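# Seat marker's coloured end in a free-standing desk stand

## Task

Push the end of the marker that has a different colour into the desk stand's hole until it will go no deeper. The stand is loose, so at the end it must stay upright on the desk with nothing supporting it; a result the robot is still propping up does not count. Then release the marker and withdraw the grippers.

## Robot and tools

Robot: two FANUC CRX-5iA six-joint arms, named left_arm and right_arm, each with a Robotiq 2F-140 two-finger gripper and a wrist camera. The names are labels only and say nothing about sides of an image. Root poses in the scene frame: left_arm at (-0.041, +0.308, 0) m with quat_wxyz (+0.996, 0, 0, -0.089); right_arm at (-0.051, -0.456, 0) m with quat_wxyz (+0.999, 0, 0, +0.042).

Scene frame: origin on the table surface midway between the arms, +z up, +x reaching out over the table, left_arm on the +y side. The gripper's own +z runs along the fingers and its y axis is the opening direction. end_effector_position is the spot between the pads when shut; closed fingertips stick out about 33 mm past it, fully open ones about 9 mm. Closing also pushes the tips roughly 24 mm further from the wrist, so keep that gap above any surface.

execute_actions takes "actions", a list holding at most one item, plus an optional "pictures" boolean (images are included by default). An empty list only reports the state. A motion item is {"rows": [...], "steps": n}: 1 to 15 rows, n at most 15 (default 15), each step lasting 1/30 s; row k is used on step k and the final row repeats for leftover steps. A wait item is {"steps": n} with n up to 300, measured from the previous result, and time spent replying counts toward it. A refused call moves nothing.

Each row is 18 numbers, always covering both arms: first left_arm's six absolute joint target angles in radians (waist, shoulder, elbow, forearm roll, wrist pitch, wrist roll), then its gripper position, force_limit and speed; then the same nine for right_arm. Joint ranges in that order: waist -3.491 to 3.491, shoulder -3.140 to 3.140, elbow -1.187 to 4.328, forearm roll -3.316 to 3.316, wrist pitch -3.140 to 3.140, wrist roll -3.927 to 3.927. A target more than 0.010 rad outside a range, and beyond the joint's last reported angle, gets the call refused. True ends may differ by up to 0.010 rad; targets past them are clipped, sometimes reported as "joint sent to its limit" (possibly about an earlier action). Missing that line does not prove there is room left.

Gripper numbers are all in [-1, 1]. position: +1 is fully open (140 mm), the pads touch near -0.8, and -1 closes until blocked. force_limit: about 14 N at -1, 60 N at 0, 107 N at +1 (parts up to 40 mm wide). speed: about 30 mm/s at -1, 140 at 0, 250 at +1. To leave a gripper unchanged, resend its previous three values; a 0 is a real command. After closing with -1, check object_status = 2 for a grip. Codes: 0 moving, 1 blocked while opening, 2 blocked while closing, 3 reached the target or pads met (a thin item may still be held). Stopped fingers stay put until position changes by at least 0.01 or the object yields or is lost. To squeeze harder while status is 2, raise force_limit and switch position between -1 and -0.98. position_measured is in counts, 3 fully open to 230 pads touching, not linear in mm.

Motion limits: target speed at most 2.62 rad/s for waist and shoulder, 3.14 for elbow, 3.93 for the three wrist joints, with 0.5 s to ramp up; an arm's joints are slowed together. Each step the target may lead the measured angle by at most 0.805 rad (waist, shoulder), 0.966 (elbow), 1.21 (wrist joints), and targets putting the gripper over 70 mm from where it is are scaled back. So big moves need several calls. Between calls the arms keep heading for the last row sent, until they have nearly stopped or a step is HELD.

Result lines: a state line per arm giving end_effector_position (m) and end_effector_quat_wxyz in the scene frame, less accurate at long reach; Joint positions and Joint velocities per arm in joint order (rad, rad/s); HELD marks steps where the row was partly or wholly not sent; "joint command not followed" means a clearance check altered or blocked joint targets while the rest ran; Flange force is the estimated outside force on the gripper including held weight, noisy during acceleration, "no reading" near singularities or at start; MOTOR HOT warns of heating from holding loads, and OVER-TEMPERATURE FAULT means the brakes are on until cooled. A contact torque at a joint's load limit (147 N m waist, shoulder, elbow; 36.8 N m for wrist joints, held weight included) or an outside force of 150 N stops that arm for 10 s, drops the rest of the call, and lets it yield.

Cameras: cam_left_wrist and cam_right_wrist, both 504x504, with the pinhole+radial calibration given (K, D, T_world_to_cam); poses derive from joint readings and may be off by a few mm and about half a degree. zoom_image takes "camera" and "region" [x0, y0, x1, y1] in pixels of that camera's latest image, top-left origin, at most 504 by 504. read_manual only returns licence texts. finished_scene takes "scene", the current scene's number, ends it permanently and reports success.

Cautions: the simulation keeps running while replying. Occasional tugs on held parts or pushes on loose items happen. Do not knock anything off the table, topple the stand, drop the marker, ram surfaces, or let the arms collide or press on each other. Release and back away before finishing.

Each tool is called as a command line: name --argument value for each argument, lists and objects as JSON in quotes; but a table of rows of numbers goes row by row, as --pt "numbers of a row", without its own name.

## Session

execute_actions --actions '[]'

Scene clock: 0.00 s of 4480.00 s.
left_arm: end_effector_position=(+0.3081, +0.1831, +0.3543) position_measured=3 object_status=3 end_effector_quat_wxyz=(+0.430, +0.875, -0.193, +0.110) | right_arm: end_effector_position=(+0.2634, -0.1328, +0.3093) position_measured=3 object_status=3 end_effector_quat_wxyz=(-0.004, +0.995, +0.015, -0.094)
Joint positions: left_arm=[ 0.876 -0.187 -0.425  0.726 -1.911  0.478] | right_arm=[ 0.877  0.138  0.347 -0.164 -1.88   0.599]
Joint velocities: left_arm=[-0.    -0.     0.002  0.001 -0.    -0.002] | right_arm=[-0.    -0.001 -0.    -0.001  0.     0.   ]
Flange force (N, the push that the arm receives, along the gripper's own x y z axes): no reading

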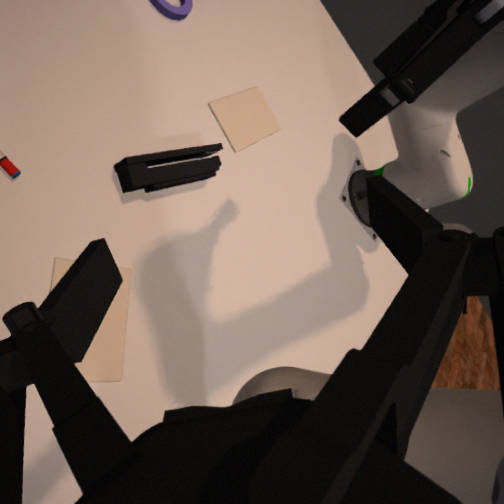

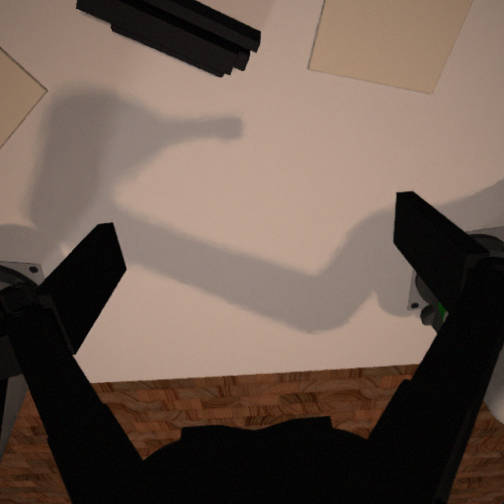

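zoom_image --camera "cam_left_wrist" --region '[0, 100, 120, 220]'

Region (0, 100, 120, 220) of cam_left_wrist's 504x504 image, scaled by 4.200, with more detail than that image has.

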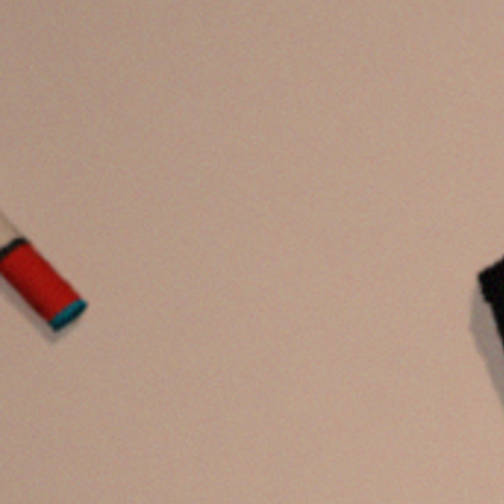

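execute_actions --actions '[{"rows": [[0.5, -0.2, 0.3, 0.0, -2.071, -1.893, 1, 0, 0, 0.6, -0.2, 0.3, 0.0, -2.071, -2.255, 1, 0, 0]], "steps": 15}]' --pictures false

execute_actions --actions '[{"steps": 60}]'

Scene clock: 49.87 s of 4480.00 s.
left_arm: end_effector_position=(+0.2802, +0.2261, +0.3753) position_measured=3 object_status=3 end_effector_quat_wxyz=(+0.164, +0.705, -0.684, +0.093) | right_arm: end_effector_position=(+0.2799, -0.2397, +0.3735) position_measured=3 object_status=3 end_effector_quat_wxyz=(+0.012, +0.925, -0.376, -0.048)
Joint positions: left_arm=[ 0.658 -0.195 -0.006  0.306 -2.004 -0.357] | right_arm=[ 0.751 -0.016  0.326 -0.089 -1.967 -0.067]
Joint velocities: left_arm=[-0.549 -0.017  1.055 -1.053 -0.231 -3.251] | right_arm=[-0.31  -0.379 -0.053  0.184 -0.212 -2.166]
Flange force (N, the push that the arm receives, along the gripper's own x y z axes): left_arm=[4.1 -1.3 -5.7] | right_arm=[0.6 0.2 -7.8]
Steps of this call (steps 1 to 90: nothing new was sent; then 46.37 s passed at rest; steps 91 to 105: all 15 steps of this action). Readings (joint positions | what the end effector reports):
91: left_arm=[0.876 -0.187 -0.425 0.726 -1.911 0.478] | right_arm=[0.877 0.138 0.347 -0.164 -1.880 0.599] | left_arm position_measured=3 object_status=3 | right_arm position_measured=3 object_status=3
92: left_arm=[0.875 -0.187 -0.423 0.724 -1.912 0.474] | right_arm=[0.876 0.137 0.347 -0.164 -1.881 0.595] | left_arm position_measured=3 object_status=3 | right_arm position_measured=3 object_status=3
94: left_arm=[0.864 -0.187 -0.403 0.703 -1.916 0.440] | right_arm=[0.868 0.128 0.346 -0.159 -1.886 0.561] | left_arm position_measured=3 object_status=3 | right_arm position_measured=3 object_status=3
98: left_arm=[0.811 -0.189 -0.301 0.601 -1.939 0.269] | right_arm=[0.830 0.081 0.339 -0.136 -1.913 0.390] | left_arm position_measured=3 object_status=3 | right_arm position_measured=3 object_status=3
105: the state above

Scene clock: 51.87 s of 4480.00 s.
left_arm: end_effector_position=(+0.2808, +0.2789, +0.4365) position_measured=3 object_status=3 end_effector_quat_wxyz=(-0.000, -0.000, +1.000, -0.000) | right_arm: end_effector_position=(+0.2602, -0.3696, +0.4364) position_measured=3 object_status=3 end_effector_quat_wxyz=(-0.000, +0.000, +1.000, -0.000)
Joint positions: left_arm=[ 0.5   -0.2    0.3    0.    -2.071 -1.893] | right_arm=[ 0.6   -0.2    0.3    0.    -2.071 -2.255]
Joint velocities: left_arm=[ 0.001 -0.001 -0.001  0.001  0.     0.   ] | right_arm=[-0.     0.001 -0.    -0.001 -0.    -0.   ]
Flange force (N, the push that the arm receives, along the gripper's own x y z axes): left_arm=[-3.3 0.9 -5.9] | right_arm=[-2.6 -0.2 -4.8]
Steps of this call (steps 1 to 45: the robot went on to your last target; steps 46 to 60: nothing new was sent). Readings (joint positions | what the end effector reports):
1: left_arm=[0.641 -0.195 0.028 0.272 -2.011 -0.469] | right_arm=[0.740 -0.029 0.324 -0.083 -1.975 -0.142] | left_arm position_measured=3 object_status=3 | right_arm position_measured=3 object_status=3
2: left_arm=[0.624 -0.196 0.060 0.240 -2.018 -0.585] | right_arm=[0.730 -0.041 0.322 -0.077 -1.981 -0.221] | left_arm position_measured=3 object_status=3 | right_arm position_measured=3 object_status=3
4: left_arm=[0.595 -0.197 0.117 0.183 -2.031 -0.830] | right_arm=[0.711 -0.065 0.319 -0.066 -1.995 -0.389] | left_arm position_measured=3 object_status=3 | right_arm position_measured=3 object_status=3
8: left_arm=[0.550 -0.198 0.203 0.097 -2.050 -1.297] | right_arm=[0.675 -0.108 0.313 -0.045 -2.019 -0.776] | left_arm position_measured=3 object_status=3 | right_arm position_measured=3 object_status=3
60: the state above
All arms were judged still, so your last target was given up. Only a new action makes them travel on or press farther. Fingers that are still opening or closing keep moving.
camera_calibration (this result's frames):
cam_left_wrist: T_world_to_cam=[[0.214935, 0.974889, 0.0582576, -0.367657], [0.861123, -0.217318, 0.459607, -0.391703], [0.460727, -0.0486188, -0.886209, 0.459188], [0, 0, 0, 1]] pos_world=[0.204767, 0.295626, 0.608385]
cam_right_wrist: T_world_to_cam=[[0.122474, 0.992472, -0.000615597, 0.337062], [0.88393, -0.108798, 0.454786, -0.474223], [0.451295, -0.0562435, -0.890601, 0.430649], [0, 0, 0, 1]] pos_world=[0.183549, -0.361898, 0.599414]

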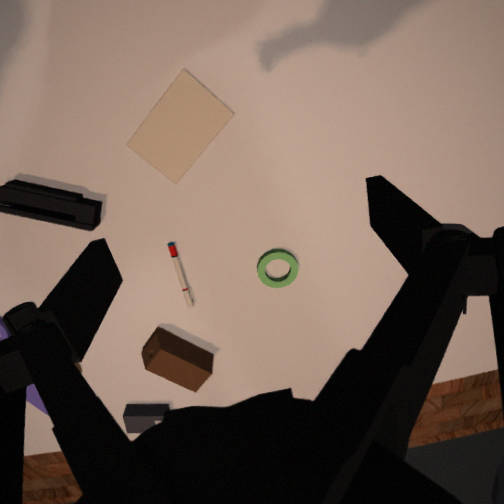

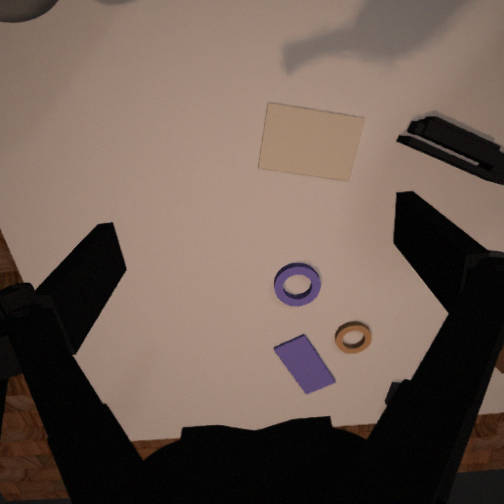

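zoom_image --camera "cam_left_wrist" --region '[110, 220, 290, 400]'

Region (110, 220, 290, 400) of cam_left_wrist's 504x504 image, scaled by 2.800, with more detail than that image has.

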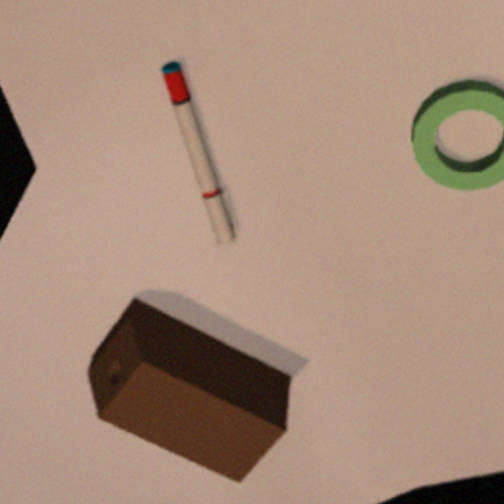

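execute_actions --actions '[{"rows": [[-0.161, 0.8215, 1.0378, 0.0, -1.7871, -0.521, 1, 0, 0, 0.2, -0.2, 0.3, 3.1416, 2.071, -2.44, 1, 0, 0]], "steps": 15}]' --pictures false

execute_actions --actions '[{"steps": 90}]'

Scene clock: 172.37 s of 4480.00 s.
left_arm: end_effector_position=(+0.4252, +0.2178, +0.4150) position_measured=3 object_status=3 end_effector_quat_wxyz=(+0.017, -0.119, +0.993, -0.001) | right_arm: end_effector_position=(+0.4192, -0.4580, +0.5304) position_measured=3 object_status=3 end_effector_quat_wxyz=(+0.264, +0.139, +0.954, -0.032)
Joint positions: left_arm=[ 0.263  0.133  0.565 -0.    -1.969 -1.417] | right_arm=[ 0.485 -0.2    0.3    0.391 -1.68  -2.308]
Joint velocities: left_arm=[-0.519  0.847  0.581  0.     0.223  1.091] | right_arm=[-0.23   0.     0.     0.924  0.923 -0.106]
Flange force (N, the push that the arm receives, along the gripper's own x y z axes): left_arm=[-4.6 4.3 -2.5] | right_arm=[-3.4 2.4 -3.1]
Steps of this call (steps 1 to 90: nothing new was sent; then 117.00 s passed at rest; steps 91 to 105: all 15 steps of this action). Readings (joint positions | what the end effector reports):
91: left_arm=[0.500 -0.200 0.300 -0.000 -2.071 -1.893] | right_arm=[0.600 -0.200 0.300 0.000 -2.071 -2.255] | left_arm position_measured=3 object_status=3 | right_arm position_measured=3 object_status=3
92: left_arm=[0.498 -0.197 0.303 -0.000 -2.071 -1.889] | right_arm=[0.599 -0.200 0.300 0.004 -2.067 -2.256] | left_arm position_measured=3 object_status=3 | right_arm position_measured=3 object_status=3
94: left_arm=[0.479 -0.176 0.323 -0.000 -2.062 -1.855] | right_arm=[0.587 -0.200 0.300 0.038 -2.033 -2.261] | left_arm position_measured=3 object_status=3 | right_arm position_measured=3 object_status=3
98: left_arm=[0.396 -0.070 0.416 -0.000 -2.026 -1.698] | right_arm=[0.546 -0.200 0.300 0.168 -1.903 -2.280] | left_arm position_measured=3 object_status=3 | right_arm position_measured=3 object_status=3
105: the state above

Scene clock: 175.37 s of 4480.00 s.
left_arm: end_effector_position=(+0.5952, -0.0533, +0.2000) position_measured=3 object_status=3 end_effector_quat_wxyz=(+0.000, -0.348, +0.937, -0.000) | right_arm: end_effector_position=(+0.3296, -0.1230, +0.5211) position_measured=3 object_status=3 end_effector_quat_wxyz=(-0.238, +0.926, -0.243, +0.162)
Joint positions: left_arm=[-0.161  0.821  1.038 -0.    -1.787 -0.521] | right_arm=[ 0.214 -0.2    0.3    2.916  1.529 -2.434]
Joint velocities: left_arm=[-0.    -0.001 -0.001 -0.001 -0.    -0.002] | right_arm=[-0.03   0.    -0.     0.49   1.174 -0.014]
Flange force (N, the push that the arm receives, along the gripper's own x y z axes): left_arm=no reading | right_arm=[3.7 -1.6 -2.5]
Steps of this call (steps 1 to 90: the robot went on to your last target). Readings (joint positions | what the end effector reports):
1: left_arm=[0.245 0.161 0.584 -0.000 -1.962 -1.380] | right_arm=[0.477 -0.200 0.300 0.423 -1.648 -2.312] | left_arm position_measured=3 object_status=3 | right_arm position_measured=3 object_status=3
2: left_arm=[0.228 0.190 0.604 -0.000 -1.954 -1.343] | right_arm=[0.470 -0.200 0.300 0.454 -1.617 -2.315] | left_arm position_measured=3 object_status=3 | right_arm position_measured=3 object_status=3
4: left_arm=[0.194 0.245 0.642 -0.000 -1.940 -1.271] | right_arm=[0.456 -0.200 0.300 0.517 -1.554 -2.322] | left_arm position_measured=3 object_status=3 | right_arm position_measured=3 object_status=3
8: left_arm=[0.127 0.354 0.716 -0.000 -1.911 -1.130] | right_arm=[0.429 -0.200 0.300 0.643 -1.429 -2.334] | left_arm position_measured=3 object_status=3 | right_arm position_measured=3 object_status=3
90: the state above
camera_calibration (this result's frames):
cam_left_wrist: T_world_to_cam=[[-0.473353, 0.878938, 0.0583476, 0.306889], [0.794247, 0.397221, 0.459769, -0.55343], [0.380931, 0.263975, -0.88612, 0.152809], [0, 0, 0, 1]] pos_world=[0.526617, -0.0902397, 0.371951]
cam_right_wrist: T_world_to_cam=[[-0.470171, -0.69951, -0.538168, 0.351189], [-0.882415, 0.384211, 0.271526, 0.191053], [0.0168352, 0.602551, -0.797903, 0.664496], [0, 0, 0, 1]] pos_world=[0.32252, -0.228137, 0.667326]

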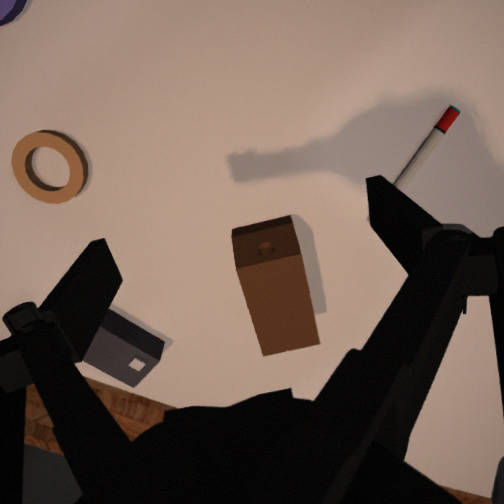

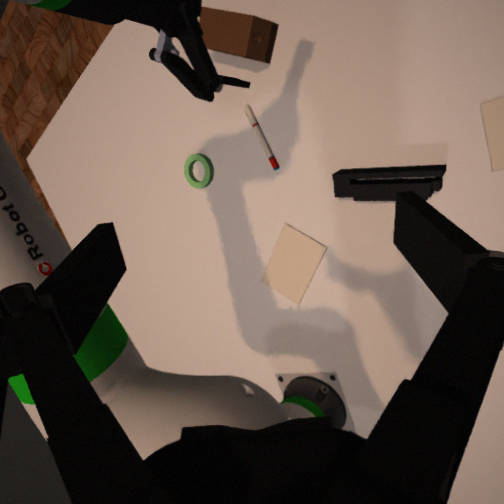

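zoom_image --camera "cam_left_wrist" --region '[200, 200, 360, 360]'

Region (200, 200, 360, 360) of cam_left_wrist's 504x504 image, scaled by 3.150, with more detail than that image has.

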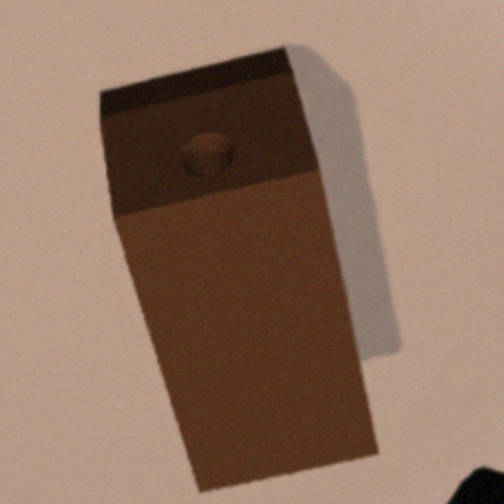

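zoom_image --camera "cam_right_wrist" --region '[170, 0, 300, 130]'

Region (170, 0, 300, 130) of cam_right_wrist's 504x504 image, scaled by 3.877, with more detail than that image has.

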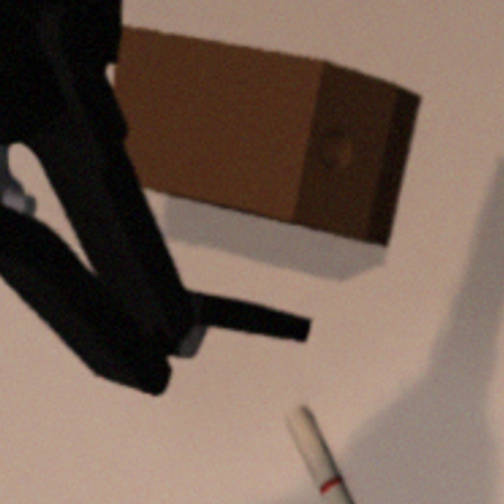

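execute_actions --actions '[{"rows": [[0.0172, 1.0012, 1.1422, 0.0, -1.7118, -0.6733, 1, 0, 0, 0.2, -0.2, 0.3, 3.1416, 2.071, -2.44, 1, 0, 0]], "steps": 15}]' --pictures false

execute_actions --actions '[{"steps": 20}]'

Scene clock: 295.87 s of 4480.00 s.
left_arm: end_effector_position=(+0.6994, +0.0574, +0.1097) position_measured=3 object_status=3 end_effector_quat_wxyz=(-0.000, -0.361, +0.933, +0.000) | right_arm: end_effector_position=(+0.1964, -0.2481, +0.4365) position_measured=3 object_status=3 end_effector_quat_wxyz=(+0.000, +0.957, -0.289, -0.000)
Joint positions: left_arm=[ 0.018  1.002  1.142  0.    -1.712 -0.673] | right_arm=[ 0.2   -0.2    0.3    3.142  2.071 -2.44 ]
Joint velocities: left_arm=[ 0.001 -0.003  0.013  0.015  0.001 -0.008] | right_arm=[-0.     0.001  0.    -0.001  0.    -0.   ]
Flange force (N, the push that the arm receives, along the gripper's own x y z axes): left_arm=no reading | right_arm=[0.3 -1.9 -4.5]
Steps of this call (steps 1 to 30: the robot went on to your last target; steps 31 to 90: nothing new was sent; then 117.00 s passed at rest; steps 91 to 105: all 15 steps of this action). Readings (joint positions | what the end effector reports):
91: left_arm=[-0.161 0.822 1.038 -0.000 -1.787 -0.521] | right_arm=[0.200 -0.200 0.300 3.142 2.071 -2.440] | left_arm position_measured=3 object_status=3 | right_arm position_measured=3 object_status=3
92: left_arm=[-0.159 0.824 1.039 -0.000 -1.786 -0.523] | right_arm=[0.200 -0.200 0.300 3.142 2.071 -2.440] | left_arm position_measured=3 object_status=3 | right_arm position_measured=3 object_status=3
94: left_arm=[-0.137 0.846 1.052 0.000 -1.776 -0.542] | right_arm=[0.200 -0.200 0.300 3.142 2.071 -2.440] | left_arm position_measured=3 object_status=3 | right_arm position_measured=3 object_status=3
98: left_arm=[-0.064 0.919 1.095 -0.000 -1.746 -0.604] | right_arm=[0.200 -0.200 0.300 3.142 2.071 -2.440] | left_arm position_measured=3 object_status=3 | right_arm position_measured=3 object_status=3
105: the state above

Scene clock: 296.53 s of 4480.00 s.
left_arm: end_effector_position=(+0.6994, +0.0571, +0.1100) position_measured=3 object_status=3 end_effector_quat_wxyz=(+0.000, -0.360, +0.933, -0.000) | right_arm: end_effector_position=(+0.1964, -0.2481, +0.4365) position_measured=3 object_status=3 end_effector_quat_wxyz=(+0.000, +0.957, -0.289, -0.000)
Joint positions: left_arm=[ 0.017  1.001  1.142  0.    -1.712 -0.673] | right_arm=[ 0.2   -0.2    0.3    3.142  2.071 -2.44 ]
Joint velocities: left_arm=[ 0.     0.    -0.    -0.001  0.    -0.001] | right_arm=[ 0.     0.     0.    -0.001 -0.    -0.   ]
Flange force (N, the push that the arm receives, along the gripper's own x y z axes): left_arm=no reading | right_arm=[-0.2 -2.3 -4.3]
Steps of this call (steps 1 to 15: the robot went on to your last target; steps 16 to 20: nothing new was sent). Readings (joint positions | what the end effector reports):
1: left_arm=[0.018 1.001 1.142 0.000 -1.712 -0.673] | right_arm=[0.200 -0.200 0.300 3.142 2.071 -2.440] | left_arm position_measured=3 object_status=3 | right_arm position_measured=3 object_status=3
2: left_arm=[0.018 1.001 1.142 0.000 -1.712 -0.673] | right_arm=[0.200 -0.200 0.300 3.142 2.071 -2.440] | left_arm position_measured=3 object_status=3 | right_arm position_measured=3 object_status=3
4: left_arm=[0.017 1.001 1.142 0.000 -1.712 -0.673] | right_arm=[0.200 -0.200 0.300 3.142 2.071 -2.440] | left_arm position_measured=3 object_status=3 | right_arm position_measured=3 object_status=3
8: left_arm=[0.017 1.001 1.142 0.000 -1.712 -0.673] | right_arm=[0.200 -0.200 0.300 3.142 2.071 -2.440] | left_arm position_measured=3 object_status=3 | right_arm position_measured=3 object_status=3
20: the state above
All arms were judged still, so your last target was given up. Only a new action makes them travel on or press farther. Fingers that are still opening or closing keep moving.
camera_calibration (this result's frames):
cam_left_wrist: T_world_to_cam=[[-0.495964, 0.866382, 0.0583296, 0.280978], [0.783677, 0.417663, 0.459792, -0.632465], [0.373993, 0.273752, -0.886109, 0.00850945], [0, 0, 0, 1]] pos_world=[0.63182, 0.0183931, 0.281953]
cam_right_wrist: T_world_to_cam=[[-0.650153, -0.759803, -0.000279158, -0.058821], [-0.676673, 0.578853, 0.455019, 0.0723843], [-0.345563, 0.296021, -0.890482, 0.710124], [0, 0, 0, 1]] pos_world=[0.256131, -0.296804, 0.5994]

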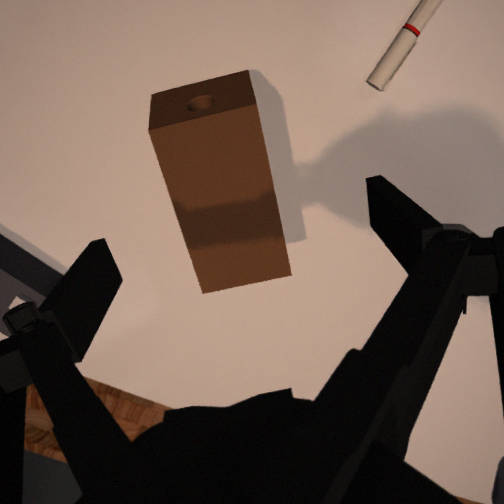

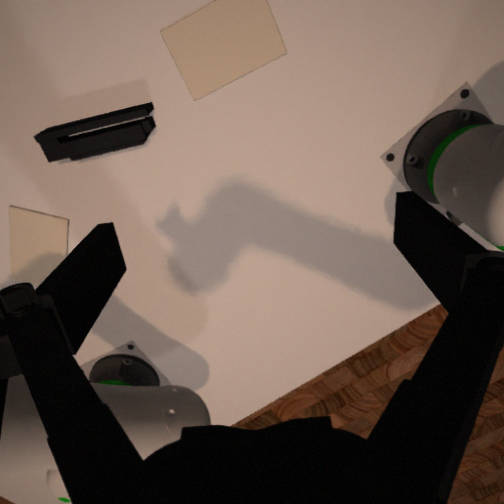

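execute_actions --actions '[{"rows": [[0.0105, 0.9834, 0.9467, 0.0, -1.5341, -0.6666, 1, 0, 0, 0.2, -0.2, 0.3, 3.1416, 2.071, -2.44, 1, 0, 0]], "steps": 15}]' --pictures false

execute_actions --actions '[{"rows": [[0.0105, 0.9834, 0.9467, 0.0, -1.5341, -0.6666, -1, 0, 0, 0.2, -0.2, 0.3, 3.1416, 2.071, -2.44, 1, 0, 0]], "steps": 15}]' --pictures false

execute_actions --actions '[{"steps": 15}]'

Scene clock: 311.73 s of 4480.00 s.
left_arm: end_effector_position=(+0.6978, +0.0521, +0.0402) position_measured=3 object_status=3 end_effector_quat_wxyz=(+0.000, -0.360, +0.933, -0.000) | right_arm: end_effector_position=(+0.1964, -0.2481, +0.4365) position_measured=3 object_status=3 end_effector_quat_wxyz=(+0.000, +0.957, -0.289, -0.000)
Joint positions: left_arm=[ 0.01   0.983  0.947  0.    -1.534 -0.667] | right_arm=[ 0.2   -0.2    0.3    3.142  2.071 -2.44 ]
Joint velocities: left_arm=[ 0.002  0.    -0.004 -0.     0.001 -0.001] | right_arm=[ 0.     0.001 -0.    -0.    -0.     0.   ]
Flange force (N, the push that the arm receives, along the gripper's own x y z axes): left_arm=no reading | right_arm=[0.2 -1.4 -3.8]
Steps of this call (steps 1 to 90: nothing new was sent; then 11.70 s passed at rest; steps 91 to 105: all 15 steps of this action). Readings (joint positions | what the end effector reports):
91: left_arm=[0.017 1.001 1.142 -0.000 -1.712 -0.673] | right_arm=[0.200 -0.200 0.300 3.142 2.071 -2.440] | left_arm position_measured=3 object_status=3 | right_arm position_measured=3 object_status=3
92: left_arm=[0.017 1.001 1.139 -0.000 -1.709 -0.673] | right_arm=[0.200 -0.200 0.300 3.142 2.071 -2.440] | left_arm position_measured=3 object_status=3 | right_arm position_measured=3 object_status=3
94: left_arm=[0.016 0.998 1.112 -0.000 -1.684 -0.673] | right_arm=[0.200 -0.200 0.300 3.142 2.071 -2.440] | left_arm position_measured=3 object_status=3 | right_arm position_measured=3 object_status=3
98: left_arm=[0.012 0.988 0.994 -0.000 -1.578 -0.668] | right_arm=[0.200 -0.200 0.300 3.142 2.071 -2.440] | left_arm position_measured=3 object_status=3 | right_arm position_measured=3 object_status=3
105: the state above

Scene clock: 312.23 s of 4480.00 s.
left_arm: end_effector_position=(+0.6977, +0.0521, +0.0400) position_measured=104 object_status=0 end_effector_quat_wxyz=(+0.000, -0.360, +0.933, -0.000) | right_arm: end_effector_position=(+0.1964, -0.2481, +0.4365) position_measured=3 object_status=3 end_effector_quat_wxyz=(+0.000, +0.957, -0.289, -0.000)
Joint positions: left_arm=[ 0.01   0.983  0.947  0.    -1.534 -0.667] | right_arm=[ 0.2   -0.2    0.3    3.142  2.071 -2.44 ]
Joint velocities: left_arm=[-0.002 -0.     0.002  0.002  0.     0.001] | right_arm=[-0.     0.001  0.    -0.    -0.     0.   ]
Flange force (N, the push that the arm receives, along the gripper's own x y z axes): left_arm=no reading | right_arm=[1.5 -1.5 -4.7]
Steps of this call (steps 1 to 15: all 15 steps of this action). Readings (joint positions | what the end effector reports):
1: left_arm=[0.010 0.983 0.947 0.000 -1.534 -0.667] | right_arm=[0.200 -0.200 0.300 3.142 2.071 -2.440] | left_arm position_measured=3 object_status=0 | right_arm position_measured=3 object_status=3
2: left_arm=[0.010 0.983 0.947 0.000 -1.534 -0.667] | right_arm=[0.200 -0.200 0.300 3.142 2.071 -2.440] | left_arm position_measured=6 object_status=0 | right_arm position_measured=3 object_status=3
4: left_arm=[0.010 0.983 0.947 0.000 -1.534 -0.667] | right_arm=[0.200 -0.200 0.300 3.142 2.071 -2.440] | left_arm position_measured=21 object_status=0 | right_arm position_measured=3 object_status=3
8: left_arm=[0.010 0.983 0.947 0.000 -1.534 -0.667] | right_arm=[0.200 -0.200 0.300 3.142 2.071 -2.440] | left_arm position_measured=51 object_status=0 | right_arm position_measured=3 object_status=3
15: the state above

Scene clock: 312.73 s of 4480.00 s.
left_arm: end_effector_position=(+0.6976, +0.0521, +0.0399) position_measured=135 object_status=2 end_effector_quat_wxyz=(-0.000, -0.360, +0.933, +0.000) | right_arm: end_effector_position=(+0.1964, -0.2481, +0.4365) position_measured=3 object_status=3 end_effector_quat_wxyz=(+0.000, +0.957, -0.289, -0.000)
Joint positions: left_arm=[ 0.01   0.983  0.947  0.    -1.534 -0.667] | right_arm=[ 0.2   -0.2    0.3    3.142  2.071 -2.44 ]
Joint velocities: left_arm=[ 0.001 -0.    -0.001  0.001  0.    -0.001] | right_arm=[-0.    -0.     0.    -0.001 -0.    -0.   ]
Flange force (N, the push that the arm receives, along the gripper's own x y z axes): left_arm=no reading | right_arm=[0.7 -2.6 -5.3]
Steps of this call (steps 1 to 15: the robot went on to your last target). Readings (joint positions | what the end effector reports):
1: left_arm=[0.010 0.983 0.947 0.000 -1.534 -0.667] | right_arm=[0.200 -0.200 0.300 3.142 2.071 -2.440] | left_arm position_measured=112 object_status=0 | right_arm position_measured=3 object_status=3
2: left_arm=[0.010 0.983 0.947 0.000 -1.534 -0.667] | right_arm=[0.200 -0.200 0.300 3.142 2.071 -2.440] | left_arm position_measured=119 object_status=0 | right_arm position_measured=3 object_status=3
4: left_arm=[0.010 0.983 0.947 0.000 -1.534 -0.667] | right_arm=[0.200 -0.200 0.300 3.142 2.071 -2.440] | left_arm position_measured=134 object_status=0 | right_arm position_measured=3 object_status=3
8: left_arm=[0.010 0.983 0.947 0.000 -1.534 -0.667] | right_arm=[0.200 -0.200 0.300 3.142 2.071 -2.440] | left_arm position_measured=135 object_status=0 | right_arm position_measured=3 object_status=3
15: the state above
All arms were judged still, so your last target was given up. Only a new action makes them travel on or press farther. Fingers that are still opening or closing keep moving.
camera_calibration (this result's frames):
cam_left_wrist: T_world_to_cam=[[-0.495929, 0.866395, 0.0584216, 0.288479], [0.783755, 0.417629, 0.45969, -0.596793], [0.373874, 0.273762, -0.886156, -0.0515775], [0, 0, 0, 1]] pos_world=[0.630089, 0.0134207, 0.211781]
cam_right_wrist: T_world_to_cam=[[-0.650153, -0.759803, -0.000279206, -0.0588211], [-0.676674, 0.578853, 0.455019, 0.0723844], [-0.345563, 0.296021, -0.890482, 0.710124], [0, 0, 0, 1]] pos_world=[0.256131, -0.296804, 0.5994]

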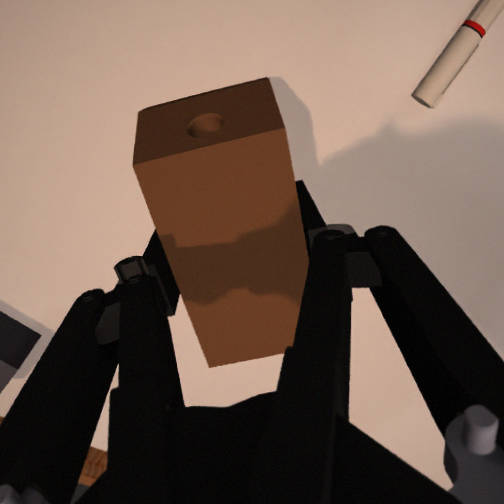

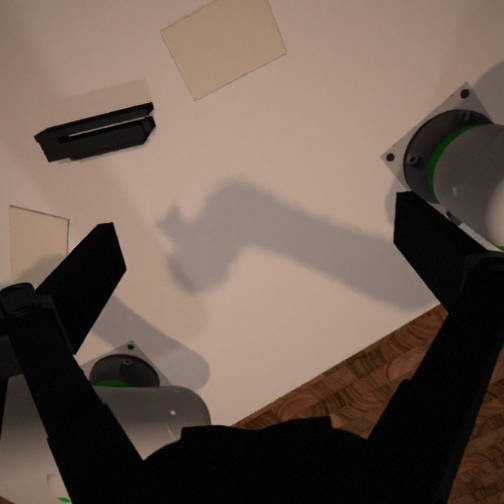

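execute_actions --actions '[{"rows": [[0.0105, 0.9842, 1.0296, 0.0, -1.6162, -0.6666, -1, 0, 0, 0.2, -0.2, 0.3, 3.1416, 2.071, -2.44, 1, 0, 0]], "steps": 12}]' --pictures false

execute_actions --actions '[{"rows": [[-0.1918, 0.5832, 0.3587, 0.0, -1.3463, -1.5708, -1, 0, 0, 0.2, -0.2, 0.3, 3.1416, 2.071, -2.44, 1, 0, 0]], "steps": 15}]' --pictures false

execute_actions --actions '[{"steps": 30}]'

Scene clock: 345.03 s of 4480.00 s.
left_arm: end_effector_position=(+0.6976, +0.0521, +0.0749) position_measured=135 object_status=2 end_effector_quat_wxyz=(-0.000, -0.360, +0.933, +0.000) | right_arm: end_effector_position=(+0.1964, -0.2481, +0.4365) position_measured=3 object_status=3 end_effector_quat_wxyz=(+0.000, +0.957, -0.289, -0.000)
Joint positions: left_arm=[ 0.01   0.984  1.029  0.    -1.616 -0.667] | right_arm=[ 0.2   -0.2    0.3    3.142  2.071 -2.44 ]
Joint velocities: left_arm=[ 0.     0.001 -0.     0.    -0.001  0.002] | right_arm=[-0.     0.     0.    -0.001  0.     0.   ]
Flange force (N, the push that the arm receives, along the gripper's own x y z axes): left_arm=no reading | right_arm=[0.3 -2.7 -5.1]
Steps of this call (steps 1 to 90: nothing new was sent; then 28.90 s passed at rest; steps 91 to 102: all 12 steps of this action). Readings (joint positions | what the end effector reports):
91: left_arm=[0.010 0.983 0.947 -0.000 -1.534 -0.667] | right_arm=[0.200 -0.200 0.300 3.142 2.071 -2.440] | left_arm position_measured=135 object_status=2 | right_arm position_measured=3 object_status=3
92: left_arm=[0.010 0.983 0.950 -0.000 -1.538 -0.667] | right_arm=[0.200 -0.200 0.300 3.142 2.071 -2.440] | left_arm position_measured=135 object_status=2 | right_arm position_measured=3 object_status=3
94: left_arm=[0.010 0.984 0.977 -0.000 -1.564 -0.667] | right_arm=[0.200 -0.200 0.300 3.142 2.071 -2.440] | left_arm position_measured=135 object_status=2 | right_arm position_measured=3 object_status=3
98: left_arm=[0.010 0.984 1.029 0.000 -1.615 -0.667] | right_arm=[0.200 -0.200 0.300 3.142 2.071 -2.440] | left_arm position_measured=135 object_status=2 | right_arm position_measured=3 object_status=3
102: the state above

Scene clock: 345.53 s of 4480.00 s.
left_arm: end_effector_position=(+0.5877, -0.0210, +0.0799) position_measured=135 object_status=2 end_effector_quat_wxyz=(-0.000, -0.009, +1.000, +0.000) | right_arm: end_effector_position=(+0.1964, -0.2481, +0.4365) position_measured=3 object_status=3 end_effector_quat_wxyz=(+0.000, +0.957, -0.289, -0.000)
Joint positions: left_arm=[-0.121  0.724  0.593 -0.    -1.441 -1.254] | right_arm=[ 0.2   -0.2    0.3    3.142  2.071 -2.44 ]
Joint velocities: left_arm=[-0.35  -0.692 -1.159  0.001  0.464 -1.549] | right_arm=[ 0.     0.001 -0.     0.001 -0.    -0.   ]
Flange force (N, the push that the arm receives, along the gripper's own x y z axes): left_arm=[-1.4 -1.0 1.2] | right_arm=[0.3 -2.4 -4.1]
Steps of this call (steps 1 to 15: all 15 steps of this action). Readings (joint positions | what the end effector reports):
1: left_arm=[0.010 0.984 1.029 0.000 -1.616 -0.667] | right_arm=[0.200 -0.200 0.300 3.142 2.071 -2.440] | left_arm position_measured=135 object_status=2 | right_arm position_measured=3 object_status=3
2: left_arm=[0.010 0.983 1.027 -0.000 -1.616 -0.671] | right_arm=[0.200 -0.200 0.300 3.142 2.071 -2.440] | left_arm position_measured=135 object_status=2 | right_arm position_measured=3 object_status=3
4: left_arm=[0.003 0.968 1.002 -0.000 -1.605 -0.705] | right_arm=[0.200 -0.200 0.300 3.142 2.071 -2.440] | left_arm position_measured=135 object_status=2 | right_arm position_measured=3 object_status=3
8: left_arm=[-0.036 0.892 0.875 -0.000 -1.554 -0.875] | right_arm=[0.200 -0.200 0.300 3.142 2.071 -2.440] | left_arm position_measured=135 object_status=2 | right_arm position_measured=3 object_status=3
15: the state above

Scene clock: 346.53 s of 4480.00 s.
left_arm: end_effector_position=(+0.5136, -0.0456, +0.0750) position_measured=135 object_status=2 end_effector_quat_wxyz=(-0.000, +0.183, +0.983, +0.000) | right_arm: end_effector_position=(+0.1964, -0.2481, +0.4365) position_measured=3 object_status=3 end_effector_quat_wxyz=(+0.000, +0.957, -0.289, -0.000)
Joint positions: left_arm=[-0.192  0.583  0.359 -0.    -1.346 -1.571] | right_arm=[ 0.2   -0.2    0.3    3.142  2.071 -2.44 ]
Joint velocities: left_arm=[-0.002 -0.     0.001 -0.001  0.    -0.002] | right_arm=[-0.     0.     0.     0.001  0.    -0.   ]
Flange force (N, the push that the arm receives, along the gripper's own x y z axes): left_arm=[-5.2 -0.3 1.3] | right_arm=[0.4 -0.9 -3.3]
Steps of this call (steps 1 to 30: the robot went on to your last target). Readings (joint positions | what the end effector reports):
1: left_arm=[-0.133 0.700 0.554 -0.000 -1.425 -1.307] | right_arm=[0.200 -0.200 0.300 3.142 2.071 -2.440] | left_arm position_measured=135 object_status=2 | right_arm position_measured=3 object_status=3
2: left_arm=[-0.144 0.677 0.516 -0.000 -1.409 -1.359] | right_arm=[0.200 -0.200 0.300 3.142 2.071 -2.440] | left_arm position_measured=135 object_status=2 | right_arm position_measured=3 object_status=3
4: left_arm=[-0.166 0.634 0.443 -0.000 -1.380 -1.457] | right_arm=[0.200 -0.200 0.300 3.142 2.071 -2.440] | left_arm position_measured=135 object_status=2 | right_arm position_measured=3 object_status=3
8: left_arm=[-0.191 0.586 0.364 -0.000 -1.348 -1.564] | right_arm=[0.200 -0.200 0.300 3.142 2.071 -2.440] | left_arm position_measured=135 object_status=2 | right_arm position_measured=3 object_status=3
30: the state above
All arms were judged still, so your last target was given up. Only a new action makes them travel on or press farther. Fingers that are still opening or closing keep moving.
camera_calibration (this result's frames):
cam_left_wrist: T_world_to_cam=[[0.552546, 0.831436, 0.0583611, -0.260303], [0.724403, -0.513686, 0.459746, -0.439903], [0.412229, -0.211754, -0.886131, 0.0332369], [0, 0, 0, 1]] pos_world=[0.448795, -0.00250882, 0.246888]
cam_right_wrist: T_world_to_cam=[[-0.650153, -0.759803, -0.000279391, -0.0588209], [-0.676674, 0.578853, 0.455019, 0.0723843], [-0.345563, 0.296021, -0.890482, 0.710124], [0, 0, 0, 1]] pos_world=[0.256131, -0.296804, 0.5994]

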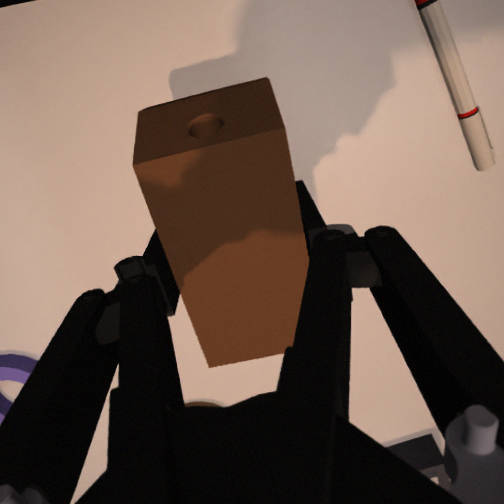

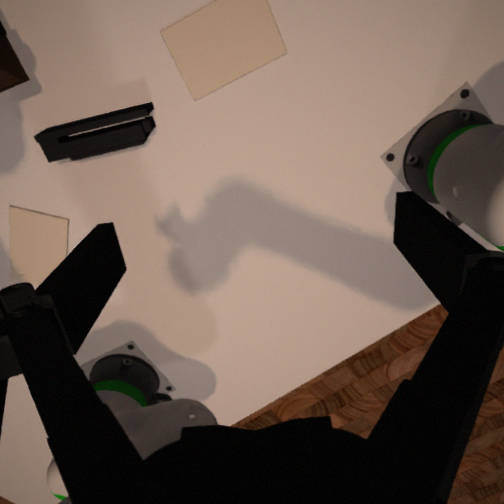

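execute_actions --actions '[{"rows": [[-0.1918, 0.6024, 0.3189, 0.0, -1.2873, -1.5708, -1, 0, 0, 0.2, -0.2, 0.3, 3.1416, 2.071, -2.44, 1, 0, 0]], "steps": 15}]' --pictures false

execute_actions --actions '[{"rows": [[-0.1918, 0.6028, 0.3182, 0.0, -1.2862, -1.5708, -1, 0, 0, 0.2, -0.2, 0.3, 3.1416, 2.071, -2.44, 1, 0, 0], [-0.1918, 0.6031, 0.3175, 0.0, -1.2852, -1.5708, -1, 0, 0, 0.2, -0.2, 0.3, 3.1416, 2.071, -2.44, 1, 0, 0], [-0.1918, 0.6034, 0.3168, 0.0, -1.2842, -1.5708, -1, 0, 0, 0.2, -0.2, 0.3, 3.1416, 2.071, -2.44, 1, 0, 0], [-0.1918, 0.6038, 0.3161, 0.0, -1.2831, -1.5708, -1, 0, 0, 0.2, -0.2, 0.3, 3.1416, 2.071, -2.44, 1, 0, 0], [-0.1918, 0.6041, 0.3154, 0.0, -1.2821, -1.5708, -1, 0, 0, 0.2, -0.2, 0.3, 3.1416, 2.071, -2.44, 1, 0, 0], [-0.1918, 0.6044, 0.3147, 0.0, -1.2811, -1.5708, -1, 0, 0, 0.2, -0.2, 0.3, 3.1416, 2.071, -2.44, 1, 0, 0], [-0.1918, 0.6048, 0.3140, 0.0, -1.2800, -1.5708, -1, 0, 0, 0.2, -0.2, 0.3, 3.1416, 2.071, -2.44, 1, 0, 0], [-0.1918, 0.6051, 0.3133, 0.0, -1.2790, -1.5708, -1, 0, 0, 0.2, -0.2, 0.3, 3.1416, 2.071, -2.44, 1, 0, 0]], "steps": 15}]' --pictures false

Scene clock: 366.57 s of 4480.00 s.
left_arm: end_effector_position=(+0.5137, -0.0457, +0.0460) position_measured=135 object_status=2 end_effector_quat_wxyz=(-0.000, +0.184, +0.983, +0.000) | right_arm: end_effector_position=(+0.1964, -0.2481, +0.4365) position_measured=3 object_status=3 end_effector_quat_wxyz=(+0.000, +0.957, -0.289, -0.000)
Joint positions: left_arm=[-0.192  0.602  0.319 -0.    -1.287 -1.571] | right_arm=[ 0.2   -0.2    0.3    3.142  2.071 -2.44 ]
Joint velocities: left_arm=[-0.001  0.001 -0.001  0.     0.001  0.001] | right_arm=[ 0.  0. -0. -0.  0.  0.]
Flange force (N, the push that the arm receives, along the gripper's own x y z axes): left_arm=[1.4 1.8 2.2] | right_arm=[0.6 -1.6 -4.5]
Steps of this call (steps 1 to 90: nothing new was sent; then 16.53 s passed at rest; steps 91 to 105: all 15 steps of this action). Readings (joint positions | what the end effector reports):
91: left_arm=[-0.192 0.583 0.359 0.000 -1.346 -1.571] | right_arm=[0.200 -0.200 0.300 3.142 2.071 -2.440] | left_arm position_measured=135 object_status=2 | right_arm position_measured=3 object_status=3
92: left_arm=[-0.192 0.584 0.356 0.000 -1.342 -1.571] | right_arm=[0.200 -0.200 0.300 3.142 2.071 -2.440] | left_arm position_measured=135 object_status=2 | right_arm position_measured=3 object_status=3
94: left_arm=[-0.192 0.594 0.335 0.000 -1.310 -1.571] | right_arm=[0.200 -0.200 0.300 3.142 2.071 -2.440] | left_arm position_measured=135 object_status=2 | right_arm position_measured=3 object_status=3
98: left_arm=[-0.192 0.603 0.319 -0.000 -1.287 -1.571] | right_arm=[0.200 -0.200 0.300 3.142 2.071 -2.440] | left_arm position_measured=135 object_status=2 | right_arm position_measured=3 object_status=3
105: the state above

Scene clock: 367.07 s of 4480.00 s.
left_arm: end_effector_position=(+0.5137, -0.0457, +0.0420) position_measured=135 object_status=2 end_effector_quat_wxyz=(+0.000, +0.184, +0.983, -0.000) | right_arm: end_effector_position=(+0.1964, -0.2481, +0.4365) position_measured=3 object_status=3 end_effector_quat_wxyz=(+0.000, +0.957, -0.289, -0.000)
Joint positions: left_arm=[-0.192  0.605  0.313  0.    -1.279 -1.571] | right_arm=[ 0.2   -0.2    0.3    3.142  2.071 -2.44 ]
Joint velocities: left_arm=[-0.001 -0.    -0.    -0.001 -0.     0.001] | right_arm=[ 0.     0.001 -0.     0.001  0.     0.   ]
Flange force (N, the push that the arm receives, along the gripper's own x y z axes): left_arm=[-1.8 1.1 2.9] | right_arm=[0.1 -3.4 -5.8]
Steps of this call (steps 1 to 15: all 15 steps of this action). Readings (joint positions | what the end effector reports):
1: left_arm=[-0.192 0.602 0.319 -0.000 -1.287 -1.571] | right_arm=[0.200 -0.200 0.300 3.142 2.071 -2.440] | left_arm position_measured=135 object_status=2 | right_arm position_measured=3 object_status=3
2: left_arm=[-0.192 0.602 0.319 -0.000 -1.287 -1.571] | right_arm=[0.200 -0.200 0.300 3.142 2.071 -2.440] | left_arm position_measured=135 object_status=2 | right_arm position_measured=3 object_status=3
4: left_arm=[-0.192 0.603 0.317 0.000 -1.285 -1.571] | right_arm=[0.200 -0.200 0.300 3.142 2.071 -2.440] | left_arm position_measured=135 object_status=2 | right_arm position_measured=3 object_status=3
8: left_arm=[-0.192 0.604 0.314 0.000 -1.281 -1.571] | right_arm=[0.200 -0.200 0.300 3.142 2.071 -2.440] | left_arm position_measured=135 object_status=2 | right_arm position_measured=3 object_status=3
15: the state above

Not yet touching at z=0.042. Continue down 2 mm.

execute_actions --actions '[{"rows": [[-0.1918, 0.6054, 0.3126, 0.0, -1.2780, -1.5708, -1, 0, 0, 0.2, -0.2, 0.3, 3.1416, 2.071, -2.44, 1, 0, 0], [-0.1918, 0.6057, 0.3120, 0.0, -1.2771, -1.5708, -1, 0, 0, 0.2, -0.2, 0.3, 3.1416, 2.071, -2.44, 1, 0, 0], [-0.1918, 0.6061, 0.3113, 0.0, -1.2760, -1.5708, -1, 0, 0, 0.2, -0.2, 0.3, 3.1416, 2.071, -2.44, 1, 0, 0], [-0.1918, 0.6064, 0.3106, 0.0, -1.2750, -1.5708, -1, 0, 0, 0.2, -0.2, 0.3, 3.1416, 2.071, -2.44, 1, 0, 0]], "steps": 12}]' --pictures false

Scene clock: 380.50 s of 4480.00 s.
left_arm: end_effector_position=(+0.5136, -0.0456, +0.0400) position_measured=135 object_status=2 end_effector_quat_wxyz=(-0.000, +0.184, +0.983, +0.000) | right_arm: end_effector_position=(+0.1964, -0.2481, +0.4365) position_measured=3 object_status=3 end_effector_quat_wxyz=(+0.000, +0.957, -0.289, -0.000)
Joint positions: left_arm=[-0.192  0.606  0.311  0.    -1.275 -1.571] | right_arm=[ 0.2   -0.2    0.3    3.142  2.071 -2.44 ]
Joint velocities: left_arm=[-0.     0.001  0.001 -0.002  0.001  0.001] | right_arm=[-0.    -0.001  0.    -0.001  0.    -0.   ]
Flange force (N, the push that the arm receives, along the gripper's own x y z axes): left_arm=[-5.6 -0.3 1.6] | right_arm=[0.2 -1.9 -4.1]
Steps of this call (steps 1 to 15: the robot went on to your last target; steps 16 to 90: nothing new was sent; then 10.03 s passed at rest; steps 91 to 102: all 12 steps of this action). Readings (joint positions | what the end effector reports):
91: left_arm=[-0.192 0.605 0.313 0.000 -1.279 -1.571] | right_arm=[0.200 -0.200 0.300 3.142 2.071 -2.440] | left_arm position_measured=135 object_status=2 | right_arm position_measured=3 object_status=3
92: left_arm=[-0.192 0.605 0.313 0.000 -1.278 -1.571] | right_arm=[0.200 -0.200 0.300 3.142 2.071 -2.440] | left_arm position_measured=135 object_status=2 | right_arm position_measured=3 object_status=3
94: left_arm=[-0.192 0.606 0.312 0.000 -1.277 -1.571] | right_arm=[0.200 -0.200 0.300 3.142 2.071 -2.440] | left_arm position_measured=135 object_status=2 | right_arm position_measured=3 object_status=3
98: left_arm=[-0.192 0.606 0.311 0.000 -1.275 -1.571] | right_arm=[0.200 -0.200 0.300 3.142 2.071 -2.440] | left_arm position_measured=135 object_status=2 | right_arm position_measured=3 object_status=3
102: the state above

execute_actions --actions '[{"rows": [[-0.1918, 0.6067, 0.3099, 0.0, -1.2740, -1.5708, -1, 0, 0, 0.2, -0.2, 0.3, 3.1416, 2.071, -2.44, 1, 0, 0], [-0.1918, 0.6071, 0.3092, 0.0, -1.2729, -1.5708, -1, 0, 0, 0.2, -0.2, 0.3, 3.1416, 2.071, -2.44, 1, 0, 0], [-0.1918, 0.6074, 0.3085, 0.0, -1.2719, -1.5708, -1, 0, 0, 0.2, -0.2, 0.3, 3.1416, 2.071, -2.44, 1, 0, 0], [-0.1918, 0.6077, 0.3078, 0.0, -1.2709, -1.5708, -1, 0, 0, 0.2, -0.2, 0.3, 3.1416, 2.071, -2.44, 1, 0, 0]], "steps": 12}]' --pictures false

Scene clock: 392.40 s of 4480.00 s.
left_arm: end_effector_position=(+0.5137, -0.0456, +0.0385) position_measured=135 object_status=2 end_effector_quat_wxyz=(+0.000, +0.183, +0.983, -0.000) | right_arm: end_effector_position=(+0.1964, -0.2481, +0.4365) position_measured=3 object_status=3 end_effector_quat_wxyz=(+0.000, +0.957, -0.289, -0.000)
Joint positions: left_arm=[-0.192  0.607  0.308  0.    -1.271 -1.571] | right_arm=[ 0.2   -0.2    0.3    3.142  2.071 -2.44 ]
Joint velocities: left_arm=[-0.001  0.001 -0.001 -0.001  0.     0.001] | right_arm=[ 0.     0.    -0.     0.001 -0.    -0.   ]
Flange force (N, the push that the arm receives, along the gripper's own x y z axes): left_arm=[24.5 13.4 -73.2] | right_arm=[0.4 -1.7 -4.3]
Steps of this call (steps 1 to 15: the robot went on to your last target; steps 16 to 90: nothing new was sent; then 8.50 s passed at rest; steps 91 to 102: all 12 steps of this action). Readings (joint positions | what the end effector reports):
91: left_arm=[-0.192 0.606 0.311 0.000 -1.275 -1.571] | right_arm=[0.200 -0.200 0.300 3.142 2.071 -2.440] | left_arm position_measured=135 object_status=2 | right_arm position_measured=3 object_status=3
92: left_arm=[-0.192 0.606 0.310 0.000 -1.274 -1.571] | right_arm=[0.200 -0.200 0.300 3.142 2.071 -2.440] | left_arm position_measured=135 object_status=2 | right_arm position_measured=3 object_status=3
94: left_arm=[-0.192 0.607 0.309 0.000 -1.273 -1.571] | right_arm=[0.200 -0.200 0.300 3.142 2.071 -2.440] | left_arm position_measured=135 object_status=2 | right_arm position_measured=3 object_status=3
98: left_arm=[-0.192 0.607 0.308 0.000 -1.271 -1.571] | right_arm=[0.200 -0.200 0.300 3.142 2.071 -2.440] | left_arm position_measured=135 object_status=2 | right_arm position_measured=3 object_status=3
102: the state above

execute_actions --actions '[{"rows": [[-0.1918, 0.6068, 0.3097, 0.0, -1.2737, -1.5708, -1, 0, 0, 0.2, -0.2, 0.3, 3.1416, 2.071, -2.44, 1, 0, 0], [-0.1918, 0.6068, 0.3097, 0.0, -1.2737, -1.5708, -1, 0, 0, 0.2, -0.2, 0.3, 3.1416, 2.071, -2.44, 1, 0, 0], [-0.1918, 0.6068, 0.3097, 0.0, -1.2737, -1.5708, -1, 0, 0, 0.2, -0.2, 0.3, 3.1416, 2.071, -2.44, 1, 0, 0], [-0.1918, 0.6068, 0.3097, 0.0, -1.2737, -1.5708, -1, 0, 0, 0.2, -0.2, 0.3, 3.1416, 2.071, -2.44, 1, 0, 0], [-0.1918, 0.6068, 0.3097, 0.0, -1.2737, -1.5708, -1, 0, 0, 0.2, -0.2, 0.3, 3.1416, 2.071, -2.44, 1, 0, 0], [-0.1918, 0.6068, 0.3097, 0.0, -1.2737, -1.5708, 0.3, 0, -0.5, 0.2, -0.2, 0.3, 3.1416, 2.071, -2.44, 1, 0, 0]], "steps": 15}]' --pictures false

Scene clock: 405.60 s of 4480.00 s.
left_arm: end_effector_position=(+0.5134, -0.0457, +0.0391) position_measured=97 object_status=0 end_effector_quat_wxyz=(-0.000, +0.184, +0.983, +0.000) | right_arm: end_effector_position=(+0.1964, -0.2481, +0.4365) position_measured=3 object_status=3 end_effector_quat_wxyz=(+0.000, +0.957, -0.289, -0.000)
Joint positions: left_arm=[-0.192  0.607  0.31  -0.    -1.274 -1.571] | right_arm=[ 0.2   -0.2    0.3    3.142  2.071 -2.44 ]
Joint velocities: left_arm=[-0.001 -0.004  0.001 -0.    -0.    -0.   ] | right_arm=[ 0.     0.001  0.    -0.001 -0.     0.   ]
Flange force (N, the push that the arm receives, along the gripper's own x y z axes): left_arm=[-6.4 -0.5 -1.3] | right_arm=[0.1 -1.7 -3.9]
Steps of this call (steps 1 to 15: the robot went on to your last target; steps 16 to 90: nothing new was sent; then 9.70 s passed at rest; steps 91 to 105: all 15 steps of this action). Readings (joint positions | what the end effector reports):
91: left_arm=[-0.192 0.608 0.308 -0.000 -1.271 -1.571] | right_arm=[0.200 -0.200 0.300 3.142 2.071 -2.440] | left_arm position_measured=135 object_status=2 | right_arm position_measured=3 object_status=3
92: left_arm=[-0.192 0.608 0.308 -0.000 -1.272 -1.571] | right_arm=[0.200 -0.200 0.300 3.142 2.071 -2.440] | left_arm position_measured=135 object_status=2 | right_arm position_measured=3 object_status=3
94: left_arm=[-0.192 0.608 0.309 -0.000 -1.273 -1.571] | right_arm=[0.200 -0.200 0.300 3.142 2.071 -2.440] | left_arm position_measured=135 object_status=2 | right_arm position_measured=3 object_status=3
98: left_arm=[-0.192 0.608 0.309 -0.000 -1.274 -1.571] | right_arm=[0.200 -0.200 0.300 3.142 2.071 -2.440] | left_arm position_measured=129 object_status=0 | right_arm position_measured=3 object_status=3
105: the state above


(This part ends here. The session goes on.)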